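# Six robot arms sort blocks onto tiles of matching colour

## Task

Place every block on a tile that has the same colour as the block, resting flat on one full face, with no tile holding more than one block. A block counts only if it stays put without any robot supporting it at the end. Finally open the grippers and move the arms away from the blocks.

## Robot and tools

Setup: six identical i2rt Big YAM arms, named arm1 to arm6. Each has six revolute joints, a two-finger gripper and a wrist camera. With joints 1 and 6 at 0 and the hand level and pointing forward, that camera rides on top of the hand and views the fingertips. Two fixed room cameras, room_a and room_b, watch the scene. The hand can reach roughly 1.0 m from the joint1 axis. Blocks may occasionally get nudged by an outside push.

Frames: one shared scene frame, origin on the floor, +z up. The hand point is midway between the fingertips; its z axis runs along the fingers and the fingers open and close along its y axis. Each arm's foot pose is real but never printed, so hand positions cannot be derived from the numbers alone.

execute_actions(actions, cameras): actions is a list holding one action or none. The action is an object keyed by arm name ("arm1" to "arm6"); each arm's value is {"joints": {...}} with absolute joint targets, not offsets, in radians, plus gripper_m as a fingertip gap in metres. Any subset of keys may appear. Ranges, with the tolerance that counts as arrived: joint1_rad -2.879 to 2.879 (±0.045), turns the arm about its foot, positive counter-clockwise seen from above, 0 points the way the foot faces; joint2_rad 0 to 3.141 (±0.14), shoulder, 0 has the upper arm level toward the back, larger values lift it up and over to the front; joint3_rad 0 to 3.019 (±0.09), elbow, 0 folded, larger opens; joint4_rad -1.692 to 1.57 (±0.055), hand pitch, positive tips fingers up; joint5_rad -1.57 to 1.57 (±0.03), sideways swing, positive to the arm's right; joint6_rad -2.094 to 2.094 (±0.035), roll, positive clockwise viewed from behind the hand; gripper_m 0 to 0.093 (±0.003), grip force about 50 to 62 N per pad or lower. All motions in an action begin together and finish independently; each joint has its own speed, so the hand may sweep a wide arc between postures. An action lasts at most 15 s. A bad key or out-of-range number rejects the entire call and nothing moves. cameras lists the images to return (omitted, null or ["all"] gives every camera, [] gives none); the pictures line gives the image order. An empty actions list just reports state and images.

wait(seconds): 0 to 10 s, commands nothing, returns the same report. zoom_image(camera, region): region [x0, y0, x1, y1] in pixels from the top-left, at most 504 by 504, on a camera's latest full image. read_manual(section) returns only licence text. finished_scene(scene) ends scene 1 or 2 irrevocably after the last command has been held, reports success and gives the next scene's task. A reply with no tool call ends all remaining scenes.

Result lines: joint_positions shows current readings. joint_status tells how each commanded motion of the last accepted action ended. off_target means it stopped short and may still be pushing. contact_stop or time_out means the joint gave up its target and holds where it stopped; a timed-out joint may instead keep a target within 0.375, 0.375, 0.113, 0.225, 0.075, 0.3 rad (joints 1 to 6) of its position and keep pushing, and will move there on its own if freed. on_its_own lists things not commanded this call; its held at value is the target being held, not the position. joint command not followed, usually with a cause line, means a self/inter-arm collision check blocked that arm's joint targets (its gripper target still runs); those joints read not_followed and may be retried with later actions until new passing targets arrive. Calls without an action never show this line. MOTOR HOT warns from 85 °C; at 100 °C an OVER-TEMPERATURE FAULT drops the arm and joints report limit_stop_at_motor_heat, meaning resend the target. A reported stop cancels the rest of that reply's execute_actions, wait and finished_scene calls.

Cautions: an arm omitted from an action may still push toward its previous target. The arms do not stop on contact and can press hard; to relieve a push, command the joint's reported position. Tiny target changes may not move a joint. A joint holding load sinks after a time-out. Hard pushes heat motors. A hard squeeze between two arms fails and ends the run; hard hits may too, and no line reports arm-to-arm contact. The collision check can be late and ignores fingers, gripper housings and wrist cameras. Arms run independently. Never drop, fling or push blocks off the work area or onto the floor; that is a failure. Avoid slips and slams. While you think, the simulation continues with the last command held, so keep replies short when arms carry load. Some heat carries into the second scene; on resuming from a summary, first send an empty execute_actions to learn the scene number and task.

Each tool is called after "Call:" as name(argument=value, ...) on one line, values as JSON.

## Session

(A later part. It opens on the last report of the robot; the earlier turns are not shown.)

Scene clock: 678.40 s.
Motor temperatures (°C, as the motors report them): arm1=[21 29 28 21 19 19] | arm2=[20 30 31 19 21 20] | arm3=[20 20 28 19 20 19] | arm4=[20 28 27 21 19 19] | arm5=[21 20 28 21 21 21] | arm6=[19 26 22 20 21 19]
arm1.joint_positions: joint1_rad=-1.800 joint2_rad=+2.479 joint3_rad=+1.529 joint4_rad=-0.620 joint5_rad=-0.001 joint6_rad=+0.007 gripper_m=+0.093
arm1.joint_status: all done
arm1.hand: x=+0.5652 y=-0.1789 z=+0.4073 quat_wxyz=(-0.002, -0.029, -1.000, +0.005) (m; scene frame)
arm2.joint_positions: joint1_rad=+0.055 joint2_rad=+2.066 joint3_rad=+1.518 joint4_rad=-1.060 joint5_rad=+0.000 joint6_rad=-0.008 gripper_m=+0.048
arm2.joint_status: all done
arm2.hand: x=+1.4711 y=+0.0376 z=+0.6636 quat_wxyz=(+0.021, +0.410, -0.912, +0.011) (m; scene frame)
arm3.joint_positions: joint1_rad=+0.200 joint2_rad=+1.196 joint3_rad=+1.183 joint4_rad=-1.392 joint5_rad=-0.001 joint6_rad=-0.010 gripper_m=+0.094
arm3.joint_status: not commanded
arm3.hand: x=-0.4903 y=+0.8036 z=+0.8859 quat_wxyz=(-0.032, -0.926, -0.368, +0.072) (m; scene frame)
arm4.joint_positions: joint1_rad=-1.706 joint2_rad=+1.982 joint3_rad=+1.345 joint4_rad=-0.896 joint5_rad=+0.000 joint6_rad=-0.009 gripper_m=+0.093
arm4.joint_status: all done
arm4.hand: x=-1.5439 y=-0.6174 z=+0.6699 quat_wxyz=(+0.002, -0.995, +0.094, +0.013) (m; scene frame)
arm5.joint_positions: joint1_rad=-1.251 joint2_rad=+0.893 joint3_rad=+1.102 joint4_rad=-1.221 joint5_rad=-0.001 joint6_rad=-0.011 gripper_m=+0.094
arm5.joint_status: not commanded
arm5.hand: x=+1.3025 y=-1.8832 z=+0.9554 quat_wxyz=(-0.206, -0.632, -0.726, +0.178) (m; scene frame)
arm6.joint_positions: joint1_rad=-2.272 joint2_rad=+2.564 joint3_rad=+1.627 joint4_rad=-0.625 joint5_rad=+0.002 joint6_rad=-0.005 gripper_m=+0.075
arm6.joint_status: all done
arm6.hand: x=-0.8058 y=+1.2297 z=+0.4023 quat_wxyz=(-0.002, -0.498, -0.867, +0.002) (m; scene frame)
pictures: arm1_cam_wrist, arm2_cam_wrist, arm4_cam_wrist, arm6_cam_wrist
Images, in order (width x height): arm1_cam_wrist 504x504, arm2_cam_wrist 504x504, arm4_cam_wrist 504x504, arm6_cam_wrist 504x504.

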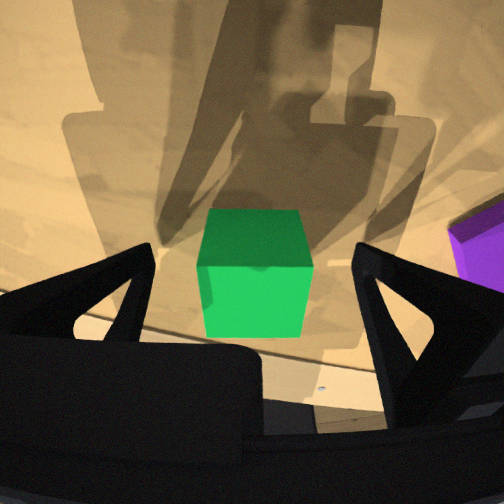

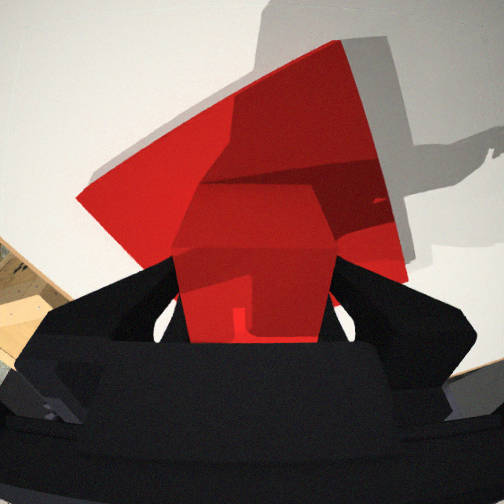

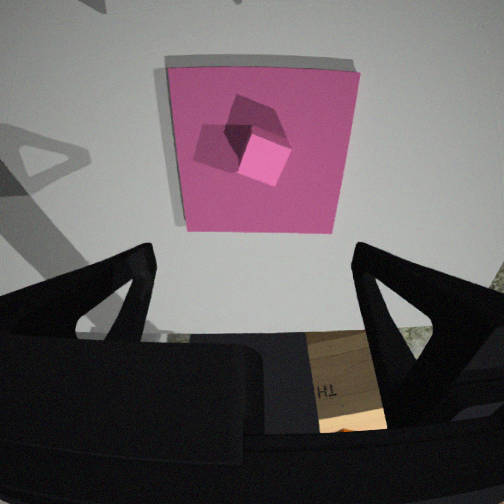

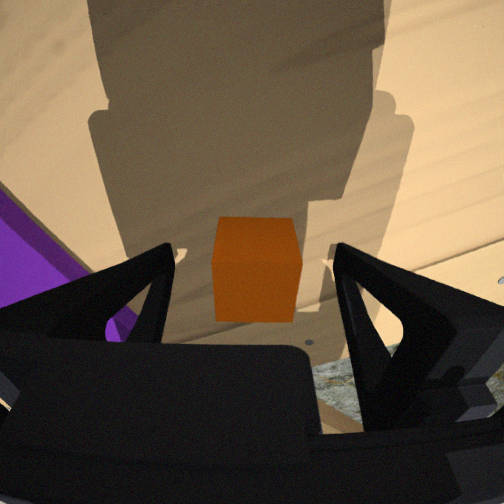

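Call:
execute_actions(actions=[{"arm1":{"joints":{"joint2_rad":2.30,"joint4_rad":-0.81}},"arm2":{"joints":{"joint2_rad":2.045,"gripper_m":0.093}},"arm6":{"joints":{"joint2_rad":2.36,"joint4_rad":-0.84}}}], cameras=["arm1_cam_wrist","arm2_cam_wrist","arm6_cam_wrist"])

Scene clock: 693.00 s.
Motor temperatures (°C, as the motors report them): arm1=[21 29 28 21 19 19] | arm2=[20 31 31 19 21 20] | arm3=[20 20 28 19 20 19] | arm4=[20 27 27 21 19 19] | arm5=[21 20 28 21 21 21] | arm6=[19 27 22 20 21 19]
arm1.joint_positions: joint1_rad=-1.800 joint2_rad=+2.284 joint3_rad=+1.538 joint4_rad=-0.801 joint5_rad=-0.001 joint6_rad=+0.007 gripper_m=+0.093
arm1.joint_status: all done
arm1.hand: x=+0.5878 y=-0.1787 z=+0.5213 quat_wxyz=(-0.013, -0.029, -0.999, +0.005) (m; scene frame)
arm2.joint_positions: joint1_rad=+0.055 joint2_rad=+2.066 joint3_rad=+1.518 joint4_rad=-1.060 joint5_rad=+0.000 joint6_rad=-0.008 gripper_m=+0.093
arm2.joint_status: all done
arm2.hand: x=+1.4710 y=+0.0376 z=+0.6636 quat_wxyz=(+0.021, +0.410, -0.912, +0.011) (m; scene frame)
arm3.joint_positions: joint1_rad=+0.200 joint2_rad=+1.196 joint3_rad=+1.183 joint4_rad=-1.392 joint5_rad=-0.001 joint6_rad=-0.010 gripper_m=+0.094
arm3.joint_status: not commanded
arm3.hand: x=-0.4903 y=+0.8036 z=+0.8859 quat_wxyz=(-0.032, -0.926, -0.368, +0.072) (m; scene frame)
arm4.joint_positions: joint1_rad=-1.706 joint2_rad=+1.982 joint3_rad=+1.345 joint4_rad=-0.896 joint5_rad=+0.000 joint6_rad=-0.009 gripper_m=+0.093
arm4.joint_status: not commanded
arm4.hand: x=-1.5439 y=-0.6174 z=+0.6699 quat_wxyz=(+0.002, -0.995, +0.094, +0.013) (m; scene frame)
arm5.joint_positions: joint1_rad=-1.251 joint2_rad=+0.893 joint3_rad=+1.102 joint4_rad=-1.221 joint5_rad=-0.001 joint6_rad=-0.011 gripper_m=+0.094
arm5.joint_status: not commanded
arm5.hand: x=+1.3025 y=-1.8832 z=+0.9554 quat_wxyz=(-0.206, -0.632, -0.726, +0.178) (m; scene frame)
arm6.joint_positions: joint1_rad=-2.272 joint2_rad=+2.338 joint3_rad=+1.627 joint4_rad=-0.825 joint5_rad=+0.002 joint6_rad=-0.005 gripper_m=+0.075
arm6.joint_status: all done
arm6.hand: x=-0.7921 y=+1.2056 z=+0.5366 quat_wxyz=(-0.013, -0.498, -0.867, +0.009) (m; scene frame)
pictures: arm1_cam_wrist, arm2_cam_wrist, arm6_cam_wrist
Images, in order (width x height): arm1_cam_wrist 504x504, arm2_cam_wrist 504x504, arm6_cam_wrist 504x504.

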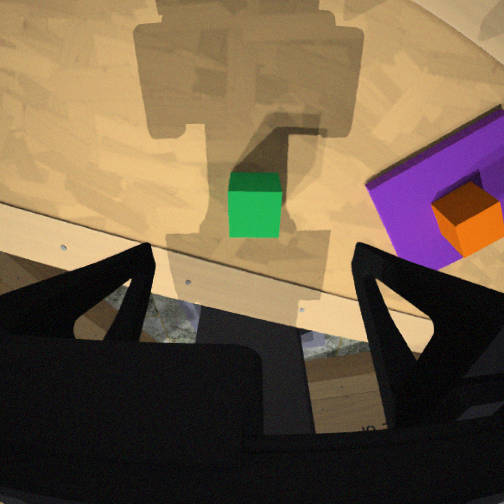

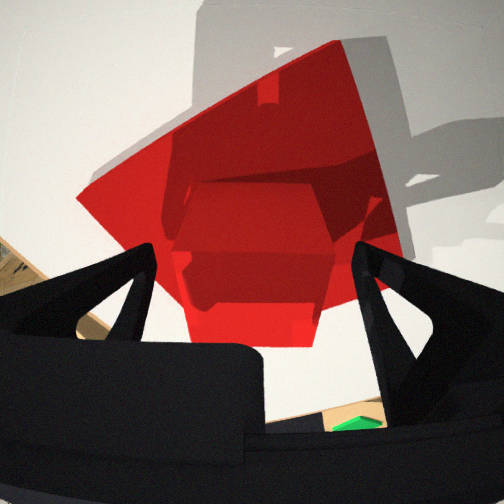

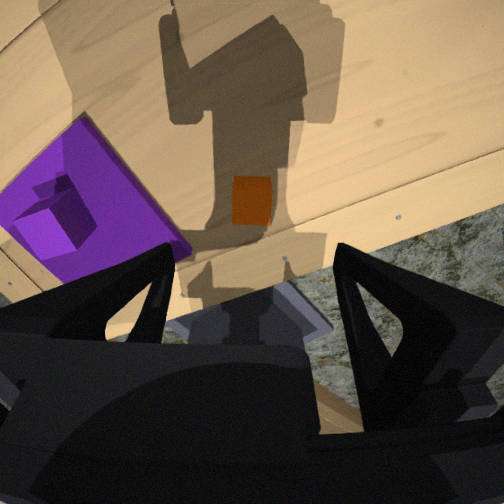

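Call:
execute_actions(actions=[{"arm1":{"joints":{"joint1_rad":-2.11}},"arm2":{"joints":{"joint2_rad":1.85,"joint4_rad":-1.25}},"arm3":{"joints":{"joint1_rad":-0.841,"joint2_rad":2.343,"joint3_rad":1.60,"joint4_rad":-0.785,"joint6_rad":0.75,"gripper_m":0.07}},"arm4":{"joints":{"joint2_rad":1.5,"joint3_rad":1.1,"joint4_rad":-1.2}},"arm6":{"joints":{"joint1_rad":-1.4,"joint2_rad":1.5,"joint3_rad":1.2,"joint4_rad":-1.25}}}], cameras=["arm1_cam_wrist","arm2_cam_wrist","arm3_cam_wrist"])

Scene clock: 727.40 s.
Motor temperatures (°C, as the motors report them): arm1=[21 29 28 21 19 19] | arm2=[20 31 31 19 21 20] | arm3=[20 20 28 19 20 19] | arm4=[20 27 28 21 19 19] | arm5=[21 20 28 21 21 21] | arm6=[19 26 23 20 21 19]
arm1.joint_positions: joint1_rad=-2.102 joint2_rad=+2.284 joint3_rad=+1.538 joint4_rad=-0.801 joint5_rad=+0.001 joint6_rad=+0.006 gripper_m=+0.093
arm1.joint_status: all done
arm1.hand: x=+0.5510 y=-0.3578 z=+0.5232 quat_wxyz=(-0.014, -0.179, -0.984, +0.008) (m; scene frame)
arm2.joint_positions: joint1_rad=+0.055 joint2_rad=+1.840 joint3_rad=+1.528 joint4_rad=-1.238 joint5_rad=+0.000 joint6_rad=-0.008 gripper_m=+0.093
arm2.joint_status: all done
arm2.hand: x=+1.4570 y=+0.0226 z=+0.7915 quat_wxyz=(-0.006, +0.411, -0.912, -0.001) (m; scene frame)
arm3.joint_positions: joint1_rad=-0.835 joint2_rad=+2.367 joint3_rad=+1.573 joint4_rad=-0.788 joint5_rad=+0.000 joint6_rad=+0.738 gripper_m=+0.070
arm3.joint_status: all done
arm3.hand: x=-0.7947 y=+1.2263 z=+0.4509 quat_wxyz=(+0.004, -0.871, +0.491, -0.010) (m; scene frame)
arm4.joint_positions: joint1_rad=-1.706 joint2_rad=+1.486 joint3_rad=+1.107 joint4_rad=-1.186 joint5_rad=+0.000 joint6_rad=-0.009 gripper_m=+0.093
arm4.joint_status: all done
arm4.hand: x=-1.4101 y=-0.6444 z=+0.8204 quat_wxyz=(+0.001, -0.996, +0.094, -0.003) (m; scene frame)
arm5.joint_positions: joint1_rad=-1.251 joint2_rad=+0.893 joint3_rad=+1.102 joint4_rad=-1.221 joint5_rad=-0.001 joint6_rad=-0.011 gripper_m=+0.094
arm5.joint_status: not commanded
arm5.hand: x=+1.3025 y=-1.8832 z=+0.9554 quat_wxyz=(-0.206, -0.632, -0.726, +0.178) (m; scene frame)
arm6.joint_positions: joint1_rad=-1.404 joint2_rad=+1.487 joint3_rad=+1.197 joint4_rad=-1.234 joint5_rad=-0.002 joint6_rad=-0.005 gripper_m=+0.075
arm6.joint_status: all done
arm6.hand: x=-0.6777 y=+1.6743 z=+0.8358 quat_wxyz=(-0.023, -0.088, -0.996, +0.000) (m; scene frame)
pictures: arm1_cam_wrist, arm2_cam_wrist, arm3_cam_wrist
Images, in order (width x height): arm1_cam_wrist 504x504, arm2_cam_wrist 504x504, arm3_cam_wrist 504x504.

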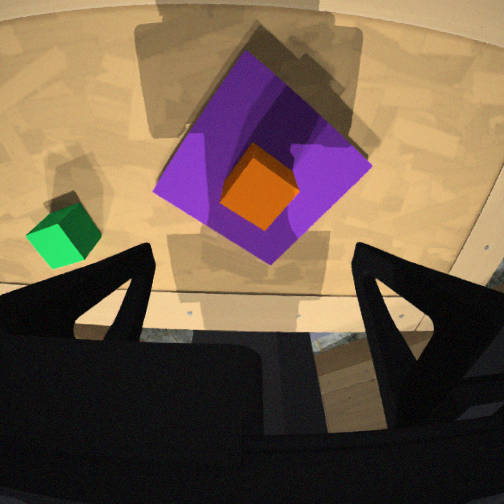

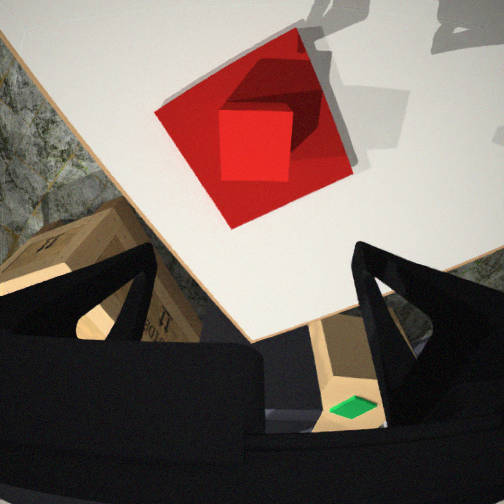

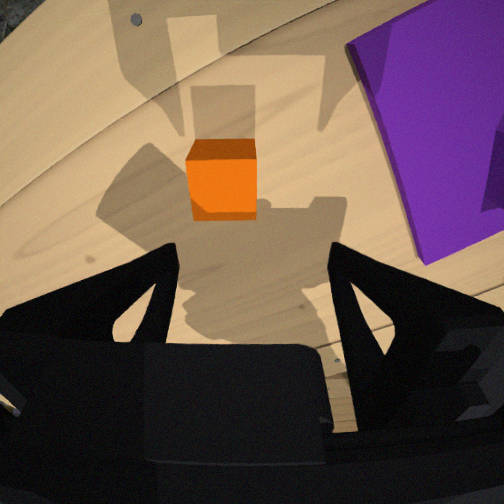

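Call:
zoom_image(camera="arm1_cam_wrist", region=[190, 120, 330, 260])

Region (190, 120, 330, 260) of arm1_cam_wrist's 504x504 image, scaled by 3.600, with more detail than that image has.

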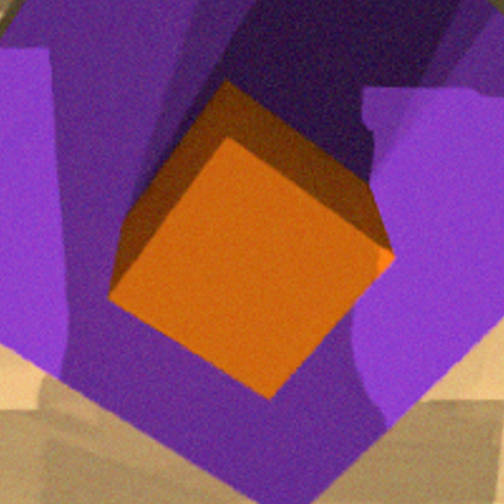

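Call:
execute_actions(actions=[{"arm1":{"joints":{"joint1_rad":-2.125,"joint2_rad":2.475,"joint3_rad":1.618,"joint4_rad":-0.672,"joint6_rad":0.63}},"arm3":{"joints":{"joint2_rad":2.482,"joint3_rad":1.705,"joint4_rad":-0.735}}}], cameras=["arm1_cam_wrist","arm3_cam_wrist"])

Scene clock: 803.20 s.
Motor temperatures (°C, as the motors report them): arm1=[21 30 29 21 19 19] | arm2=[20 30 32 19 21 20] | arm3=[20 24 26 19 20 19] | arm4=[20 25 29 21 19 19] | arm5=[21 20 28 21 21 21] | arm6=[19 24 24 20 21 19]
arm1.joint_positions: joint1_rad=-2.119 joint2_rad=+2.484 joint3_rad=+1.602 joint4_rad=-0.682 joint5_rad=+0.001 joint6_rad=+0.621 gripper_m=+0.093
arm1.joint_status: all done
arm1.hand: x=+0.5481 y=-0.3686 z=+0.4234 quat_wxyz=(-0.008, -0.475, -0.880, +0.004) (m; scene frame)
arm2.joint_positions: joint1_rad=+0.055 joint2_rad=+1.840 joint3_rad=+1.528 joint4_rad=-1.238 joint5_rad=+0.000 joint6_rad=-0.008 gripper_m=+0.093
arm2.joint_status: not commanded
arm2.hand: x=+1.4570 y=+0.0226 z=+0.7915 quat_wxyz=(-0.006, +0.411, -0.912, -0.001) (m; scene frame)
arm3.joint_positions: joint1_rad=-0.835 joint2_rad=+2.491 joint3_rad=+1.685 joint4_rad=-0.737 joint5_rad=+0.000 joint6_rad=+0.739 gripper_m=+0.070
arm3.joint_status: all done
arm3.hand: x=-0.8240 y=+1.2351 z=+0.4070 quat_wxyz=(+0.000, -0.871, +0.491, +0.009) (m; scene frame)
arm4.joint_positions: joint1_rad=-1.706 joint2_rad=+1.486 joint3_rad=+1.107 joint4_rad=-1.186 joint5_rad=+0.000 joint6_rad=-0.009 gripper_m=+0.093
arm4.joint_status: not commanded
arm4.hand: x=-1.4101 y=-0.6444 z=+0.8204 quat_wxyz=(+0.001, -0.996, +0.094, -0.003) (m; scene frame)
arm5.joint_positions: joint1_rad=-1.251 joint2_rad=+0.893 joint3_rad=+1.102 joint4_rad=-1.221 joint5_rad=-0.001 joint6_rad=-0.011 gripper_m=+0.094
arm5.joint_status: not commanded
arm5.hand: x=+1.3025 y=-1.8832 z=+0.9554 quat_wxyz=(-0.206, -0.632, -0.726, +0.178) (m; scene frame)
arm6.joint_positions: joint1_rad=-1.404 joint2_rad=+1.487 joint3_rad=+1.197 joint4_rad=-1.234 joint5_rad=-0.002 joint6_rad=-0.005 gripper_m=+0.075
arm6.joint_status: not commanded
arm6.hand: x=-0.6777 y=+1.6743 z=+0.8358 quat_wxyz=(-0.023, -0.088, -0.996, +0.000) (m; scene frame)
pictures: arm1_cam_wrist, arm3_cam_wrist
Images, in order (width x height): arm1_cam_wrist 504x504, arm3_cam_wrist 504x504.

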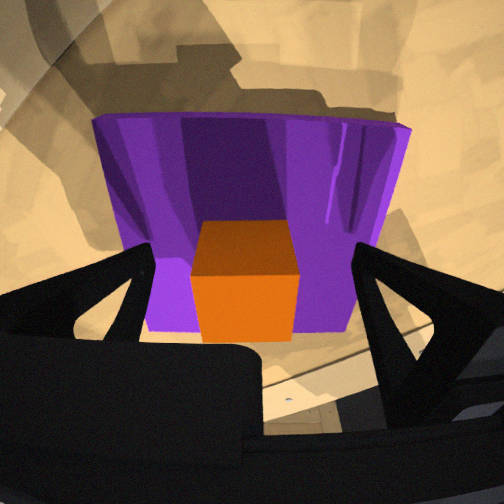

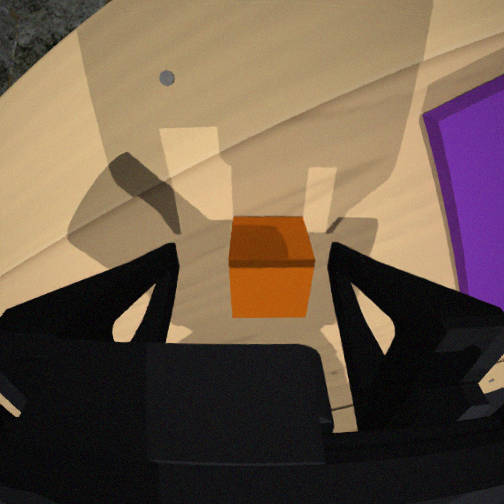

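Call:
execute_actions(actions=[{"arm1":{"joints":{"gripper_m":0.02}},"arm3":{"joints":{"gripper_m":0.014}}}], cameras=["arm1_cam_wrist","arm3_cam_wrist"])

Call:
execute_actions(actions=[{"arm1":{"joints":{"joint2_rad":2.30,"joint4_rad":-0.875}},"arm3":{"joints":{"joint2_rad":2.31,"joint4_rad":-0.935}}}], cameras=["arm1_cam_wrist","arm3_cam_wrist"])

Scene clock: 808.60 s.
Motor temperatures (°C, as the motors report them): arm1=[21 30 29 21 19 19] | arm2=[20 30 33 19 21 20] | arm3=[20 25 26 19 20 19] | arm4=[20 25 29 21 19 19] | arm5=[21 20 28 21 21 21] | arm6=[19 24 24 20 21 19]
arm1.joint_positions: joint1_rad=-2.119 joint2_rad=+2.484 joint3_rad=+1.602 joint4_rad=-0.681 joint5_rad=+0.001 joint6_rad=+0.622 gripper_m=+0.037
arm1.joint_status: gripper_m off_target (ended at +0.037, target +0.020)
arm1.hand: x=+0.5482 y=-0.3686 z=+0.4234 quat_wxyz=(-0.008, -0.476, -0.880, +0.004) (m; scene frame)
arm2.joint_positions: joint1_rad=+0.055 joint2_rad=+1.840 joint3_rad=+1.528 joint4_rad=-1.238 joint5_rad=+0.000 joint6_rad=-0.008 gripper_m=+0.093
arm2.joint_status: not commanded
arm2.hand: x=+1.4570 y=+0.0226 z=+0.7915 quat_wxyz=(-0.006, +0.411, -0.912, -0.001) (m; scene frame)
arm3.joint_positions: joint1_rad=-0.835 joint2_rad=+2.491 joint3_rad=+1.685 joint4_rad=-0.737 joint5_rad=+0.001 joint6_rad=+0.739 gripper_m=+0.031
arm3.joint_status: gripper_m off_target (ended at +0.031, target +0.014)
arm3.hand: x=-0.8240 y=+1.2351 z=+0.4070 quat_wxyz=(+0.000, -0.871, +0.491, +0.009) (m; scene frame)
arm4.joint_positions: joint1_rad=-1.706 joint2_rad=+1.486 joint3_rad=+1.107 joint4_rad=-1.186 joint5_rad=+0.000 joint6_rad=-0.009 gripper_m=+0.093
arm4.joint_status: not commanded
arm4.hand: x=-1.4101 y=-0.6444 z=+0.8204 quat_wxyz=(+0.001, -0.996, +0.094, -0.003) (m; scene frame)
arm5.joint_positions: joint1_rad=-1.251 joint2_rad=+0.893 joint3_rad=+1.102 joint4_rad=-1.221 joint5_rad=-0.001 joint6_rad=-0.011 gripper_m=+0.094
arm5.joint_status: not commanded
arm5.hand: x=+1.3025 y=-1.8832 z=+0.9554 quat_wxyz=(-0.206, -0.632, -0.726, +0.178) (m; scene frame)
arm6.joint_positions: joint1_rad=-1.404 joint2_rad=+1.487 joint3_rad=+1.197 joint4_rad=-1.234 joint5_rad=-0.002 joint6_rad=-0.005 gripper_m=+0.075
arm6.joint_status: not commanded
arm6.hand: x=-0.6777 y=+1.6743 z=+0.8358 quat_wxyz=(-0.023, -0.088, -0.996, +0.000) (m; scene frame)
pictures: arm1_cam_wrist, arm3_cam_wrist
Images, in order (width x height): arm1_cam_wrist 504x504, arm3_cam_wrist 504x504.

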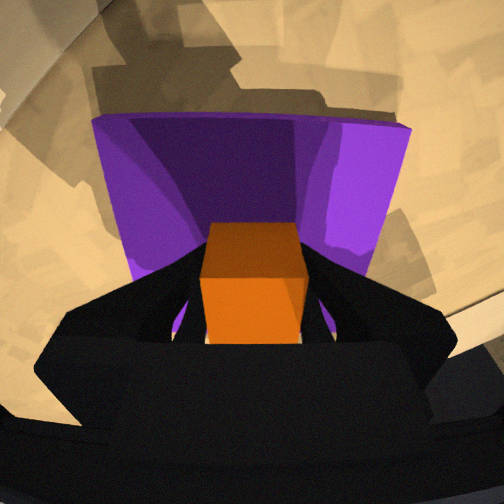

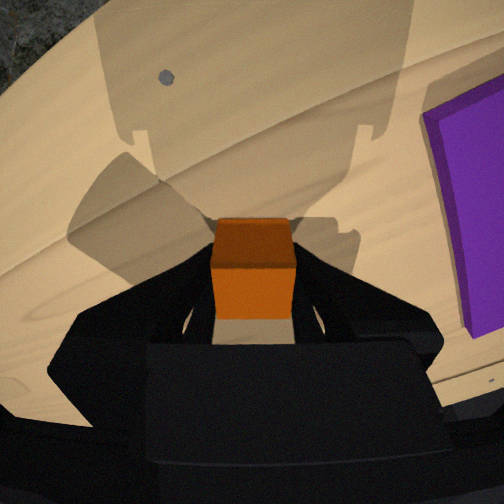

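Scene clock: 809.90 s.
Motor temperatures (°C, as the motors report them): arm1=[21 30 29 21 19 19] | arm2=[20 30 33 19 21 20] | arm3=[20 25 26 19 20 19] | arm4=[20 25 29 21 19 19] | arm5=[21 20 28 21 21 21] | arm6=[19 24 24 20 21 19]
arm1.joint_positions: joint1_rad=-2.119 joint2_rad=+2.290 joint3_rad=+1.602 joint4_rad=-0.866 joint5_rad=+0.001 joint6_rad=+0.622 gripper_m=+0.037
arm1.joint_status: all done
arm1.hand: x=+0.5607 y=-0.3723 z=+0.5382 quat_wxyz=(-0.012, -0.476, -0.880, +0.004) (m; scene frame)
arm2.joint_positions: joint1_rad=+0.055 joint2_rad=+1.840 joint3_rad=+1.528 joint4_rad=-1.238 joint5_rad=+0.000 joint6_rad=-0.008 gripper_m=+0.093
arm2.joint_status: not commanded
arm2.hand: x=+1.4570 y=+0.0226 z=+0.7915 quat_wxyz=(-0.006, +0.411, -0.912, -0.001) (m; scene frame)
arm3.joint_positions: joint1_rad=-0.835 joint2_rad=+2.306 joint3_rad=+1.685 joint4_rad=-0.928 joint5_rad=+0.001 joint6_rad=+0.739 gripper_m=+0.031
arm3.joint_status: all done
arm3.hand: x=-0.8314 y=+1.2370 z=+0.5198 quat_wxyz=(+0.000, -0.871, +0.491, +0.006) (m; scene frame)
arm4.joint_positions: joint1_rad=-1.706 joint2_rad=+1.486 joint3_rad=+1.107 joint4_rad=-1.186 joint5_rad=+0.000 joint6_rad=-0.009 gripper_m=+0.093
arm4.joint_status: not commanded
arm4.hand: x=-1.4101 y=-0.6444 z=+0.8204 quat_wxyz=(+0.001, -0.996, +0.094, -0.003) (m; scene frame)
arm5.joint_positions: joint1_rad=-1.251 joint2_rad=+0.893 joint3_rad=+1.102 joint4_rad=-1.221 joint5_rad=-0.001 joint6_rad=-0.011 gripper_m=+0.094
arm5.joint_status: not commanded
arm5.hand: x=+1.3025 y=-1.8832 z=+0.9554 quat_wxyz=(-0.206, -0.632, -0.726, +0.178) (m; scene frame)
arm6.joint_positions: joint1_rad=-1.404 joint2_rad=+1.487 joint3_rad=+1.197 joint4_rad=-1.234 joint5_rad=-0.002 joint6_rad=-0.005 gripper_m=+0.075
arm6.joint_status: not commanded
arm6.hand: x=-0.6777 y=+1.6743 z=+0.8358 quat_wxyz=(-0.023, -0.088, -0.996, +0.000) (m; scene frame)
pictures: arm1_cam_wrist, arm3_cam_wrist
Images, in order (width x height): arm1_cam_wrist 504x504, arm3_cam_wrist 504x504.

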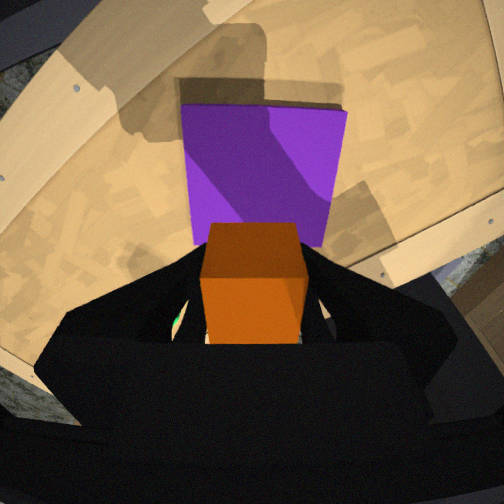

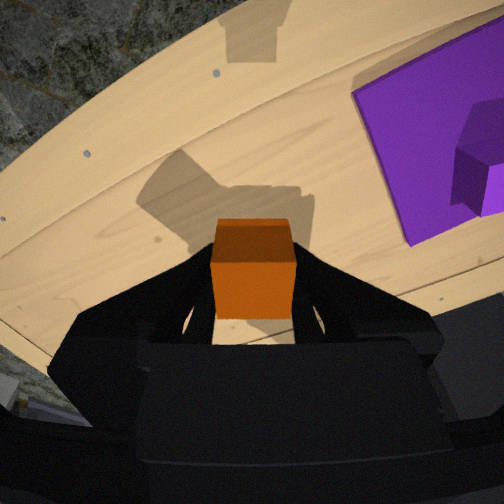

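Call:
execute_actions(actions=[{"arm1":{"joints":{"joint1_rad":1.905,"joint2_rad":2.19,"joint3_rad":1.43,"joint4_rad":-0.81,"joint6_rad":0.0}},"arm2":{"joints":{"joint1_rad":1.975,"joint6_rad":-0.34}},"arm3":{"joints":{"joint1_rad":0.2,"joint6_rad":0.0}}}], cameras=["arm1_cam_wrist","arm2_cam_wrist","arm3_cam_wrist"])

Scene clock: 842.83 s.
Motor temperatures (°C, as the motors report them): arm1=[21 30 29 21 19 19] | arm2=[20 30 33 19 21 20] | arm3=[20 25 26 19 20 19] | arm4=[20 25 29 21 19 19] | arm5=[21 20 28 21 21 21] | arm6=[19 24 24 20 21 19]
arm1.joint_positions: joint1_rad=+1.912 joint2_rad=+2.193 joint3_rad=+1.434 joint4_rad=-0.807 joint5_rad=+0.000 joint6_rad=+0.006 gripper_m=+0.037
arm1.joint_status: all done
arm1.hand: x=-0.5188 y=-0.4328 z=+0.5437 quat_wxyz=(+0.006, +0.967, +0.254, -0.002) (m; scene frame)
arm2.joint_positions: joint1_rad=+1.983 joint2_rad=+1.840 joint3_rad=+1.528 joint4_rad=-1.238 joint5_rad=+0.000 joint6_rad=-0.332 gripper_m=+0.093
arm2.joint_status: all done
arm2.hand: x=+0.5668 y=-0.1864 z=+0.7970 quat_wxyz=(+0.001, +1.000, -0.022, -0.012) (m; scene frame)
arm3.joint_positions: joint1_rad=+0.197 joint2_rad=+2.306 joint3_rad=+1.686 joint4_rad=-0.928 joint5_rad=-0.002 joint6_rad=+0.012 gripper_m=+0.031
arm3.joint_status: all done
arm3.hand: x=-0.6890 y=+0.6190 z=+0.5217 quat_wxyz=(-0.007, -0.934, -0.358, +0.006) (m; scene frame)
arm4.joint_positions: joint1_rad=-1.706 joint2_rad=+1.486 joint3_rad=+1.107 joint4_rad=-1.186 joint5_rad=+0.000 joint6_rad=-0.009 gripper_m=+0.093
arm4.joint_status: not commanded
arm4.hand: x=-1.4101 y=-0.6444 z=+0.8204 quat_wxyz=(+0.001, -0.996, +0.094, -0.003) (m; scene frame)
arm5.joint_positions: joint1_rad=-1.251 joint2_rad=+0.893 joint3_rad=+1.102 joint4_rad=-1.221 joint5_rad=-0.001 joint6_rad=-0.011 gripper_m=+0.094
arm5.joint_status: not commanded
arm5.hand: x=+1.3025 y=-1.8832 z=+0.9554 quat_wxyz=(-0.206, -0.632, -0.726, +0.178) (m; scene frame)
arm6.joint_positions: joint1_rad=-1.404 joint2_rad=+1.487 joint3_rad=+1.197 joint4_rad=-1.234 joint5_rad=-0.002 joint6_rad=-0.005 gripper_m=+0.075
arm6.joint_status: not commanded
arm6.hand: x=-0.6777 y=+1.6743 z=+0.8358 quat_wxyz=(-0.023, -0.088, -0.996, +0.000) (m; scene frame)
pictures: arm1_cam_wrist, arm2_cam_wrist, arm3_cam_wrist
Images, in order (width x height): arm1_cam_wrist 504x504, arm2_cam_wrist 504x504, arm3_cam_wrist 504x504.

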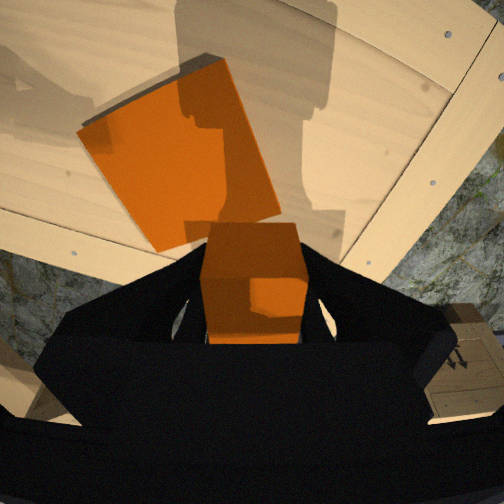

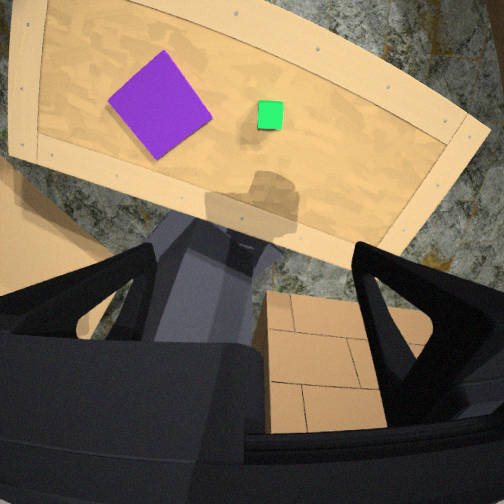

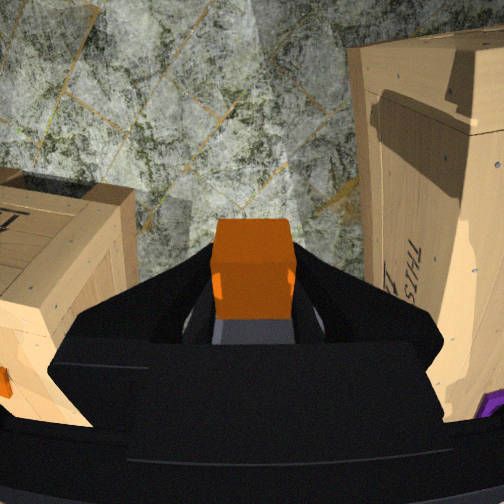

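Call:
zoom_image(camera="arm2_cam_wrist", region=[230, 80, 310, 160])

Region (230, 80, 310, 160) of arm2_cam_wrist's 504x504 image, scaled by 6.300, with more detail than that image has.

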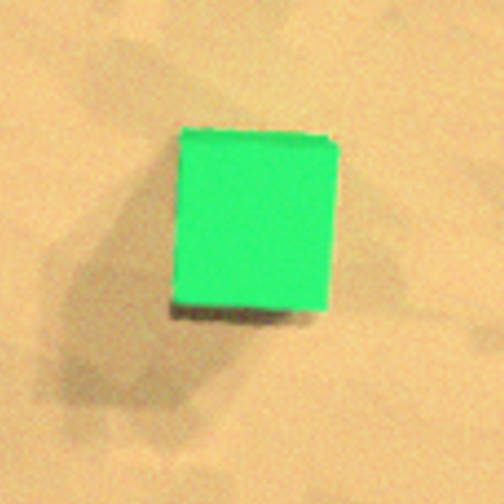

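Call:
execute_actions(actions=[{"arm1":{"joints":{"joint1_rad":2.02,"joint2_rad":2.35,"joint4_rad":-0.64}},"arm2":{"joints":{"joint1_rad":1.945,"joint2_rad":2.48,"joint3_rad":1.455,"joint4_rad":-0.53}},"arm3":{"joints":{"joint1_rad":1.392,"joint2_rad":2.25,"joint3_rad":1.505,"joint4_rad":-0.81}}}], cameras=["arm1_cam_wrist","arm2_cam_wrist","arm3_cam_wrist"])

Scene clock: 877.60 s.
Motor temperatures (°C, as the motors report them): arm1=[21 30 28 21 19 19] | arm2=[20 30 33 19 21 20] | arm3=[20 25 26 19 20 19] | arm4=[20 24 29 21 19 19] | arm5=[21 20 28 21 21 21] | arm6=[19 24 25 20 21 19]
arm1.joint_positions: joint1_rad=+2.025 joint2_rad=+2.364 joint3_rad=+1.420 joint4_rad=-0.650 joint5_rad=+0.000 joint6_rad=+0.006 gripper_m=+0.037
arm1.joint_status: all done
arm1.hand: x=-0.4684 y=-0.4781 z=+0.4473 quat_wxyz=(+0.002, +0.951, +0.308, +0.010) (m; scene frame)
arm2.joint_positions: joint1_rad=+1.951 joint2_rad=+2.502 joint3_rad=+1.439 joint4_rad=-0.544 joint5_rad=+0.000 joint6_rad=-0.332 gripper_m=+0.093
arm2.joint_status: all done
arm2.hand: x=+0.5844 y=-0.1791 z=+0.4049 quat_wxyz=(+0.011, +0.999, -0.037, +0.015) (m; scene frame)
arm3.joint_positions: joint1_rad=+1.398 joint2_rad=+2.271 joint3_rad=+1.502 joint4_rad=-0.809 joint5_rad=-0.001 joint6_rad=+0.010 gripper_m=+0.031
arm3.joint_status: all done
arm3.hand: x=+0.0000 y=+0.5043 z=+0.4958 quat_wxyz=(-0.002, -0.567, -0.823, -0.005) (m; scene frame)
arm4.joint_positions: joint1_rad=-1.706 joint2_rad=+1.486 joint3_rad=+1.107 joint4_rad=-1.186 joint5_rad=+0.000 joint6_rad=-0.009 gripper_m=+0.093
arm4.joint_status: not commanded
arm4.hand: x=-1.4101 y=-0.6444 z=+0.8204 quat_wxyz=(+0.001, -0.996, +0.094, -0.003) (m; scene frame)
arm5.joint_positions: joint1_rad=-1.251 joint2_rad=+0.893 joint3_rad=+1.102 joint4_rad=-1.221 joint5_rad=-0.001 joint6_rad=-0.011 gripper_m=+0.094
arm5.joint_status: not commanded
arm5.hand: x=+1.3025 y=-1.8832 z=+0.9554 quat_wxyz=(-0.206, -0.632, -0.726, +0.178) (m; scene frame)
arm6.joint_positions: joint1_rad=-1.404 joint2_rad=+1.487 joint3_rad=+1.197 joint4_rad=-1.234 joint5_rad=-0.002 joint6_rad=-0.005 gripper_m=+0.075
arm6.joint_status: not commanded
arm6.hand: x=-0.6777 y=+1.6743 z=+0.8358 quat_wxyz=(-0.023, -0.088, -0.996, +0.000) (m; scene frame)
pictures: arm1_cam_wrist, arm2_cam_wrist, arm3_cam_wrist
Images, in order (width x height): arm1_cam_wrist 504x504, arm2_cam_wrist 504x504, arm3_cam_wrist 504x504.

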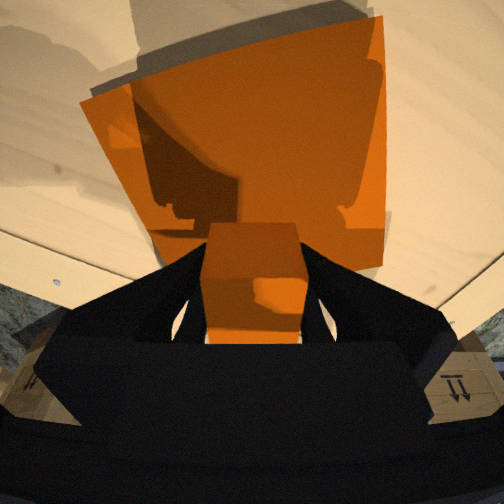

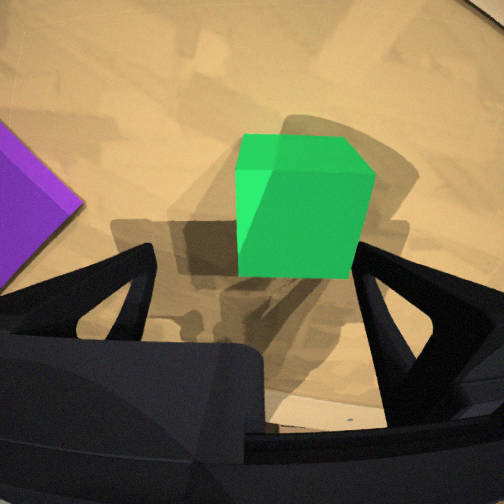

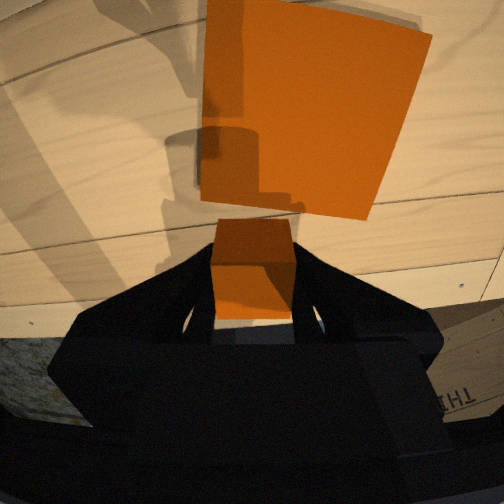

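Call:
execute_actions(actions=[{"arm1":{"joints":{"joint2_rad":2.40,"joint3_rad":1.51}},"arm2":{"joints":{"joint2_rad":2.525,"joint3_rad":1.545,"joint4_rad":-0.575}},"arm3":{"joints":{"joint1_rad":1.335,"joint2_rad":2.432,"joint3_rad":1.715}}}], cameras=["arm1_cam_wrist","arm2_cam_wrist","arm3_cam_wrist"])

Scene clock: 917.60 s.
Motor temperatures (°C, as the motors report them): arm1=[21 30 28 21 19 19] | arm2=[20 31 30 19 21 20] | arm3=[20 26 25 19 20 19] | arm4=[20 24 29 21 19 19] | arm5=[21 20 28 21 21 21] | arm6=[19 24 25 20 21 19]
arm1.joint_positions: joint1_rad=+2.025 joint2_rad=+2.388 joint3_rad=+1.481 joint4_rad=-0.647 joint5_rad=+0.000 joint6_rad=+0.006 gripper_m=+0.037
arm1.joint_status: all done
arm1.hand: x=-0.4893 y=-0.4934 z=+0.4481 quat_wxyz=(+0.008, +0.951, +0.308, -0.008) (m; scene frame)
arm2.joint_positions: joint1_rad=+1.951 joint2_rad=+2.510 joint3_rad=+1.521 joint4_rad=-0.562 joint5_rad=+0.000 joint6_rad=-0.332 gripper_m=+0.093
arm2.joint_status: all done
arm2.hand: x=+0.5485 y=-0.1635 z=+0.4168 quat_wxyz=(+0.001, +0.999, -0.038, -0.011) (m; scene frame)
arm3.joint_positions: joint1_rad=+1.328 joint2_rad=+2.445 joint3_rad=+1.679 joint4_rad=-0.810 joint5_rad=-0.001 joint6_rad=+0.010 gripper_m=+0.031
arm3.joint_status: all done
arm3.hand: x=-0.0268 y=+0.4529 z=+0.4414 quat_wxyz=(-0.002, -0.596, -0.803, -0.005) (m; scene frame)
arm4.joint_positions: joint1_rad=-1.706 joint2_rad=+1.486 joint3_rad=+1.107 joint4_rad=-1.186 joint5_rad=+0.000 joint6_rad=-0.009 gripper_m=+0.093
arm4.joint_status: not commanded
arm4.hand: x=-1.4101 y=-0.6444 z=+0.8204 quat_wxyz=(+0.001, -0.996, +0.094, -0.003) (m; scene frame)
arm5.joint_positions: joint1_rad=-1.251 joint2_rad=+0.893 joint3_rad=+1.102 joint4_rad=-1.221 joint5_rad=-0.001 joint6_rad=-0.011 gripper_m=+0.094
arm5.joint_status: not commanded
arm5.hand: x=+1.3025 y=-1.8832 z=+0.9554 quat_wxyz=(-0.206, -0.632, -0.726, +0.178) (m; scene frame)
arm6.joint_positions: joint1_rad=-1.404 joint2_rad=+1.487 joint3_rad=+1.197 joint4_rad=-1.234 joint5_rad=-0.002 joint6_rad=-0.005 gripper_m=+0.075
arm6.joint_status: not commanded
arm6.hand: x=-0.6777 y=+1.6743 z=+0.8358 quat_wxyz=(-0.023, -0.088, -0.996, +0.000) (m; scene frame)
pictures: arm1_cam_wrist, arm2_cam_wrist, arm3_cam_wrist
Images, in order (width x height): arm1_cam_wrist 504x504, arm2_cam_wrist 504x504, arm3_cam_wrist 504x504.

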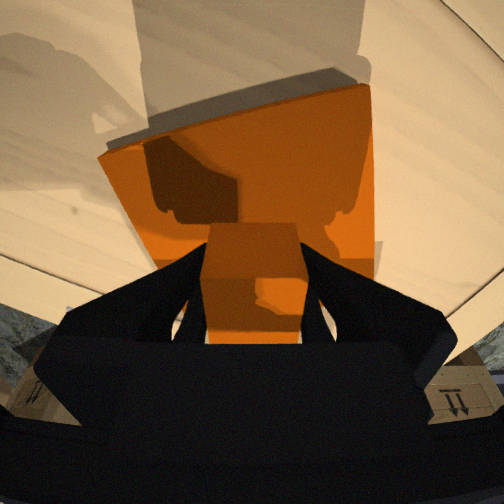

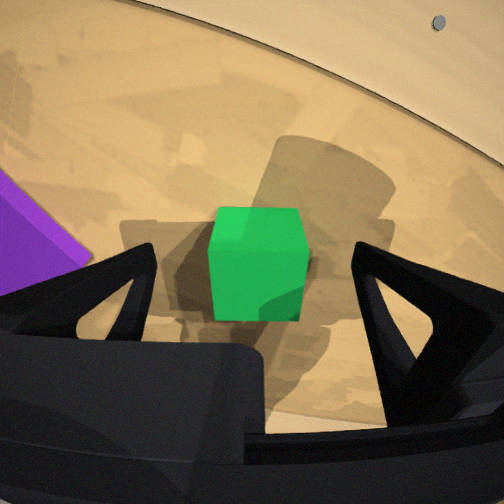

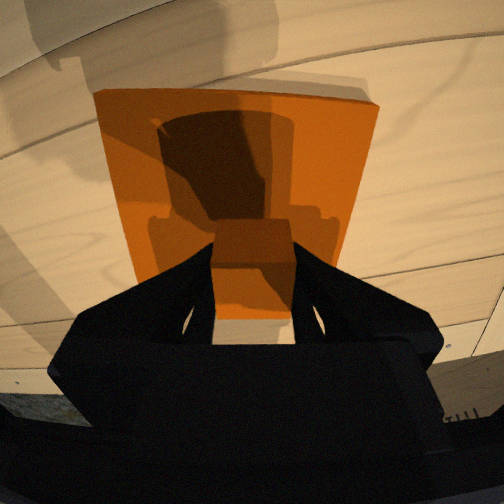

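Call:
execute_actions(actions=[{"arm1":{"joints":{"joint2_rad":2.434}},"arm2":{"joints":{"gripper_m":0.02}},"arm3":{"joints":{"joint2_rad":2.487,"joint4_rad":-0.772}}}], cameras=["arm1_cam_wrist","arm2_cam_wrist","arm3_cam_wrist"])

Scene clock: 925.53 s.
Motor temperatures (°C, as the motors report them): arm1=[21 30 28 21 19 19] | arm2=[20 31 30 19 21 20] | arm3=[20 26 26 19 20 19] | arm4=[20 24 29 21 19 19] | arm5=[21 20 28 21 21 21] | arm6=[19 24 25 20 21 19]
arm1.joint_positions: joint1_rad=+2.025 joint2_rad=+2.427 joint3_rad=+1.481 joint4_rad=-0.647 joint5_rad=+0.000 joint6_rad=+0.006 gripper_m=+0.037
arm1.joint_status: all done
arm1.hand: x=-0.4783 y=-0.4856 z=+0.4265 quat_wxyz=(+0.002, +0.951, +0.308, +0.010) (m; scene frame)
arm2.joint_positions: joint1_rad=+1.951 joint2_rad=+2.510 joint3_rad=+1.521 joint4_rad=-0.562 joint5_rad=+0.000 joint6_rad=-0.332 gripper_m=+0.038
arm2.joint_status: gripper_m off_target (ended at +0.038, target +0.020)
arm2.hand: x=+0.5485 y=-0.1636 z=+0.4168 quat_wxyz=(+0.001, +0.999, -0.037, -0.011) (m; scene frame)
arm3.joint_positions: joint1_rad=+1.328 joint2_rad=+2.485 joint3_rad=+1.688 joint4_rad=-0.779 joint5_rad=-0.001 joint6_rad=+0.010 gripper_m=+0.031
arm3.joint_status: all done
arm3.hand: x=-0.0265 y=+0.4535 z=+0.4198 quat_wxyz=(-0.003, -0.596, -0.803, -0.004) (m; scene frame)
arm4.joint_positions: joint1_rad=-1.706 joint2_rad=+1.486 joint3_rad=+1.107 joint4_rad=-1.186 joint5_rad=+0.000 joint6_rad=-0.009 gripper_m=+0.093
arm4.joint_status: not commanded
arm4.hand: x=-1.4101 y=-0.6444 z=+0.8204 quat_wxyz=(+0.001, -0.996, +0.094, -0.003) (m; scene frame)
arm5.joint_positions: joint1_rad=-1.251 joint2_rad=+0.893 joint3_rad=+1.102 joint4_rad=-1.221 joint5_rad=-0.001 joint6_rad=-0.011 gripper_m=+0.094
arm5.joint_status: not commanded
arm5.hand: x=+1.3025 y=-1.8832 z=+0.9554 quat_wxyz=(-0.206, -0.632, -0.726, +0.178) (m; scene frame)
arm6.joint_positions: joint1_rad=-1.404 joint2_rad=+1.487 joint3_rad=+1.197 joint4_rad=-1.234 joint5_rad=-0.002 joint6_rad=-0.005 gripper_m=+0.075
arm6.joint_status: not commanded
arm6.hand: x=-0.6777 y=+1.6743 z=+0.8358 quat_wxyz=(-0.023, -0.088, -0.996, +0.000) (m; scene frame)
pictures: arm1_cam_wrist, arm2_cam_wrist, arm3_cam_wrist
Images, in order (width x height): arm1_cam_wrist 504x504, arm2_cam_wrist 504x504, arm3_cam_wrist 504x504.

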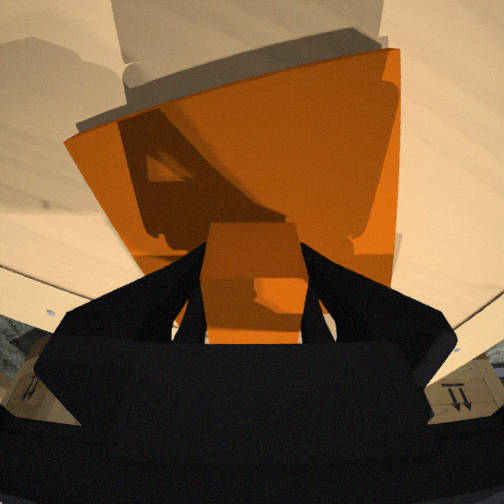

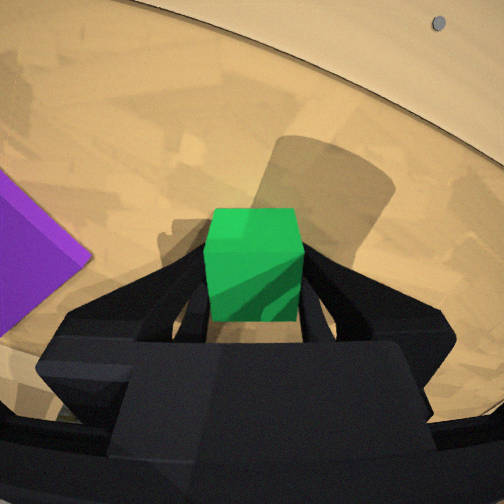

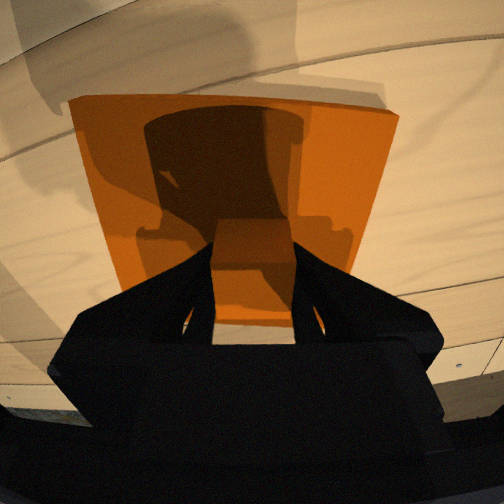

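Call:
execute_actions(actions=[{"arm1":{"joints":{"joint2_rad":2.458,"joint4_rad":-0.612}},"arm2":{"joints":{"joint1_rad":-2.375,"joint2_rad":1.85,"joint4_rad":-1.255,"joint6_rad":0.0}},"arm3":{"joints":{"joint2_rad":2.475,"gripper_m":0.075}}}], cameras=["arm1_cam_wrist","arm2_cam_wrist","arm3_cam_wrist"])

Scene clock: 938.73 s.
Motor temperatures (°C, as the motors report them): arm1=[21 30 29 21 19 19] | arm2=[20 31 30 19 21 20] | arm3=[20 26 26 19 20 19] | arm4=[20 24 29 21 19 19] | arm5=[21 20 28 21 21 21] | arm6=[19 24 25 20 21 19]
arm1.joint_positions: joint1_rad=+2.025 joint2_rad=+2.435 joint3_rad=+1.482 joint4_rad=-0.622 joint5_rad=+0.000 joint6_rad=+0.006 gripper_m=+0.037
arm1.joint_status: all done
arm1.hand: x=-0.4815 y=-0.4881 z=+0.4223 quat_wxyz=(+0.005, +0.951, +0.308, +0.002) (m; scene frame)
arm2.joint_positions: joint1_rad=-2.383 joint2_rad=+1.848 joint3_rad=+1.546 joint4_rad=-1.242 joint5_rad=+0.001 joint6_rad=-0.007 gripper_m=+0.038
arm2.joint_status: all done
arm2.hand: x=+1.0678 y=-0.9524 z=+0.8042 quat_wxyz=(-0.011, -0.714, -0.699, +0.014) (m; scene frame)
arm3.joint_positions: joint1_rad=+1.328 joint2_rad=+2.485 joint3_rad=+1.688 joint4_rad=-0.779 joint5_rad=-0.001 joint6_rad=+0.010 gripper_m=+0.075
arm3.joint_status: all done
arm3.hand: x=-0.0265 y=+0.4535 z=+0.4198 quat_wxyz=(-0.003, -0.596, -0.803, -0.004) (m; scene frame)
arm4.joint_positions: joint1_rad=-1.706 joint2_rad=+1.486 joint3_rad=+1.107 joint4_rad=-1.186 joint5_rad=+0.000 joint6_rad=-0.009 gripper_m=+0.093
arm4.joint_status: not commanded
arm4.hand: x=-1.4101 y=-0.6444 z=+0.8204 quat_wxyz=(+0.001, -0.996, +0.094, -0.003) (m; scene frame)
arm5.joint_positions: joint1_rad=-1.251 joint2_rad=+0.893 joint3_rad=+1.102 joint4_rad=-1.221 joint5_rad=-0.001 joint6_rad=-0.011 gripper_m=+0.094
arm5.joint_status: not commanded
arm5.hand: x=+1.3025 y=-1.8832 z=+0.9554 quat_wxyz=(-0.206, -0.632, -0.726, +0.178) (m; scene frame)
arm6.joint_positions: joint1_rad=-1.404 joint2_rad=+1.487 joint3_rad=+1.197 joint4_rad=-1.234 joint5_rad=-0.002 joint6_rad=-0.005 gripper_m=+0.075
arm6.joint_status: not commanded
arm6.hand: x=-0.6777 y=+1.6743 z=+0.8358 quat_wxyz=(-0.023, -0.088, -0.996, +0.000) (m; scene frame)
pictures: arm1_cam_wrist, arm2_cam_wrist, arm3_cam_wrist
Images, in order (width x height): arm1_cam_wrist 504x504, arm2_cam_wrist 504x504, arm3_cam_wrist 504x504.

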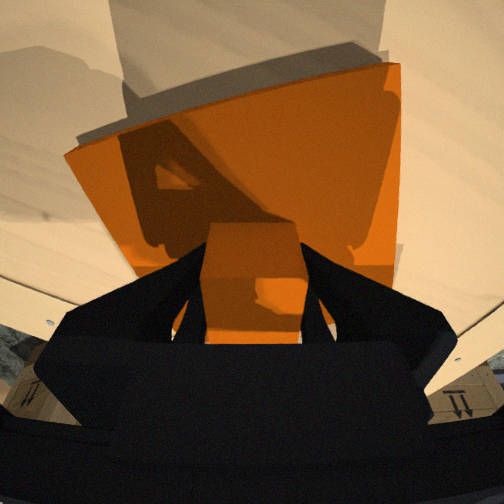

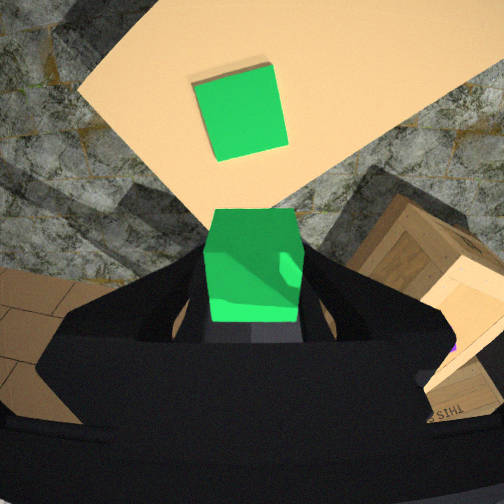

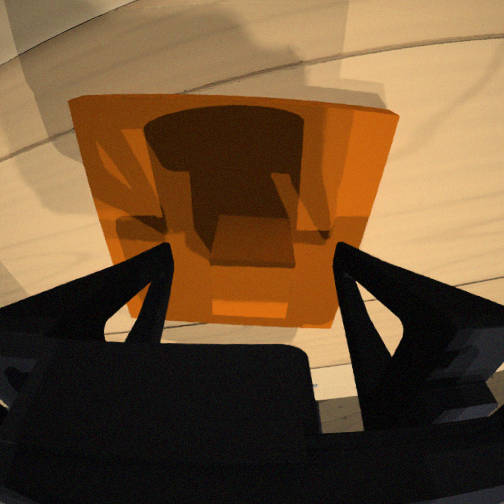

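Call:
execute_actions(actions=[{"arm1":{"joints":{"joint2_rad":2.43,"gripper_m":0.08}},"arm2":{"joints":{"joint1_rad":-2.35,"joint2_rad":2.447,"joint3_rad":1.535,"joint4_rad":-0.617}},"arm3":{"joints":{"joint2_rad":2.1,"joint4_rad":-1.17}}}], cameras=["arm1_cam_wrist","arm2_cam_wrist","arm3_cam_wrist"])

Scene clock: 954.67 s.
Motor temperatures (°C, as the motors report them): arm1=[21 30 29 21 19 19] | arm2=[20 30 30 19 21 20] | arm3=[20 26 26 19 20 19] | arm4=[20 24 29 21 19 19] | arm5=[21 20 28 21 21 21] | arm6=[19 24 25 20 21 19]
arm1.joint_positions: joint1_rad=+2.025 joint2_rad=+2.435 joint3_rad=+1.482 joint4_rad=-0.622 joint5_rad=+0.000 joint6_rad=+0.006 gripper_m=+0.080
arm1.joint_status: all done
arm1.hand: x=-0.4815 y=-0.4881 z=+0.4223 quat_wxyz=(+0.005, +0.951, +0.308, +0.002) (m; scene frame)
arm2.joint_positions: joint1_rad=-2.358 joint2_rad=+2.478 joint3_rad=+1.514 joint4_rad=-0.631 joint5_rad=+0.001 joint6_rad=-0.007 gripper_m=+0.038
arm2.joint_status: all done
arm2.hand: x=+1.0803 y=-0.9683 z=+0.4385 quat_wxyz=(+0.007, -0.706, -0.708, -0.003) (m; scene frame)
arm3.joint_positions: joint1_rad=+1.328 joint2_rad=+2.107 joint3_rad=+1.704 joint4_rad=-1.163 joint5_rad=-0.001 joint6_rad=+0.010 gripper_m=+0.075
arm3.joint_status: all done
arm3.hand: x=-0.0299 y=+0.4564 z=+0.6563 quat_wxyz=(-0.006, -0.596, -0.803, -0.002) (m; scene frame)
arm4.joint_positions: joint1_rad=-1.706 joint2_rad=+1.486 joint3_rad=+1.107 joint4_rad=-1.186 joint5_rad=+0.000 joint6_rad=-0.009 gripper_m=+0.093
arm4.joint_status: not commanded
arm4.hand: x=-1.4101 y=-0.6444 z=+0.8204 quat_wxyz=(+0.001, -0.996, +0.094, -0.003) (m; scene frame)
arm5.joint_positions: joint1_rad=-1.251 joint2_rad=+0.893 joint3_rad=+1.102 joint4_rad=-1.221 joint5_rad=-0.001 joint6_rad=-0.011 gripper_m=+0.094
arm5.joint_status: not commanded
arm5.hand: x=+1.3025 y=-1.8832 z=+0.9554 quat_wxyz=(-0.206, -0.632, -0.726, +0.178) (m; scene frame)
arm6.joint_positions: joint1_rad=-1.404 joint2_rad=+1.487 joint3_rad=+1.197 joint4_rad=-1.234 joint5_rad=-0.002 joint6_rad=-0.005 gripper_m=+0.075
arm6.joint_status: not commanded
arm6.hand: x=-0.6777 y=+1.6743 z=+0.8358 quat_wxyz=(-0.023, -0.088, -0.996, +0.000) (m; scene frame)
pictures: arm1_cam_wrist, arm2_cam_wrist, arm3_cam_wrist
Images, in order (width x height): arm1_cam_wrist 504x504, arm2_cam_wrist 504x504, arm3_cam_wrist 504x504.

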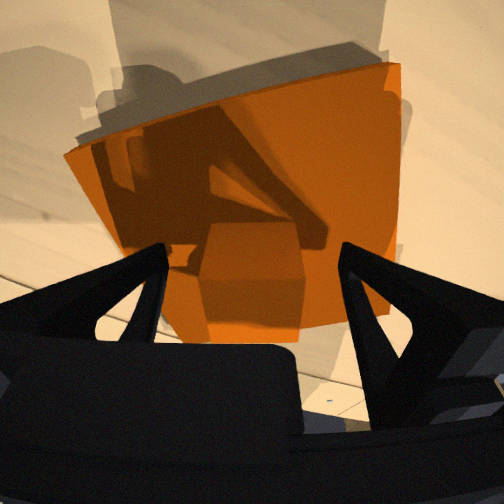

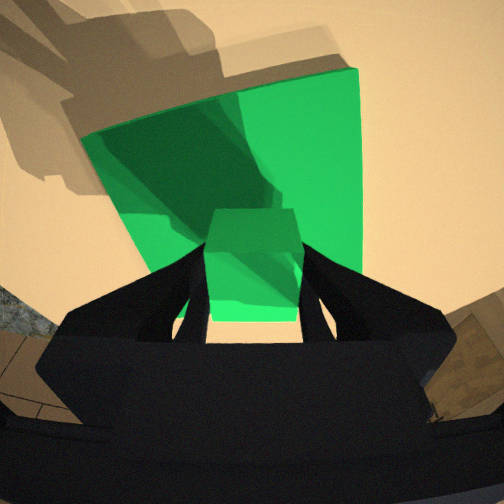

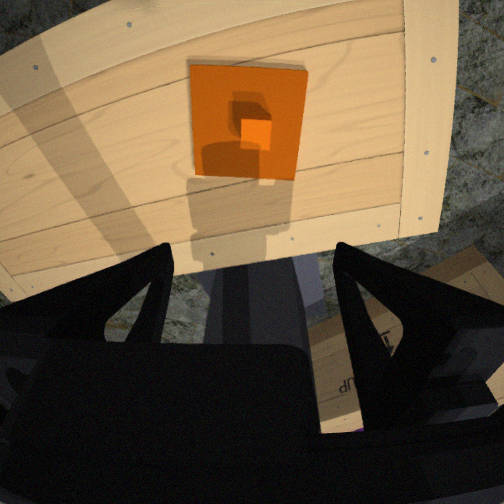

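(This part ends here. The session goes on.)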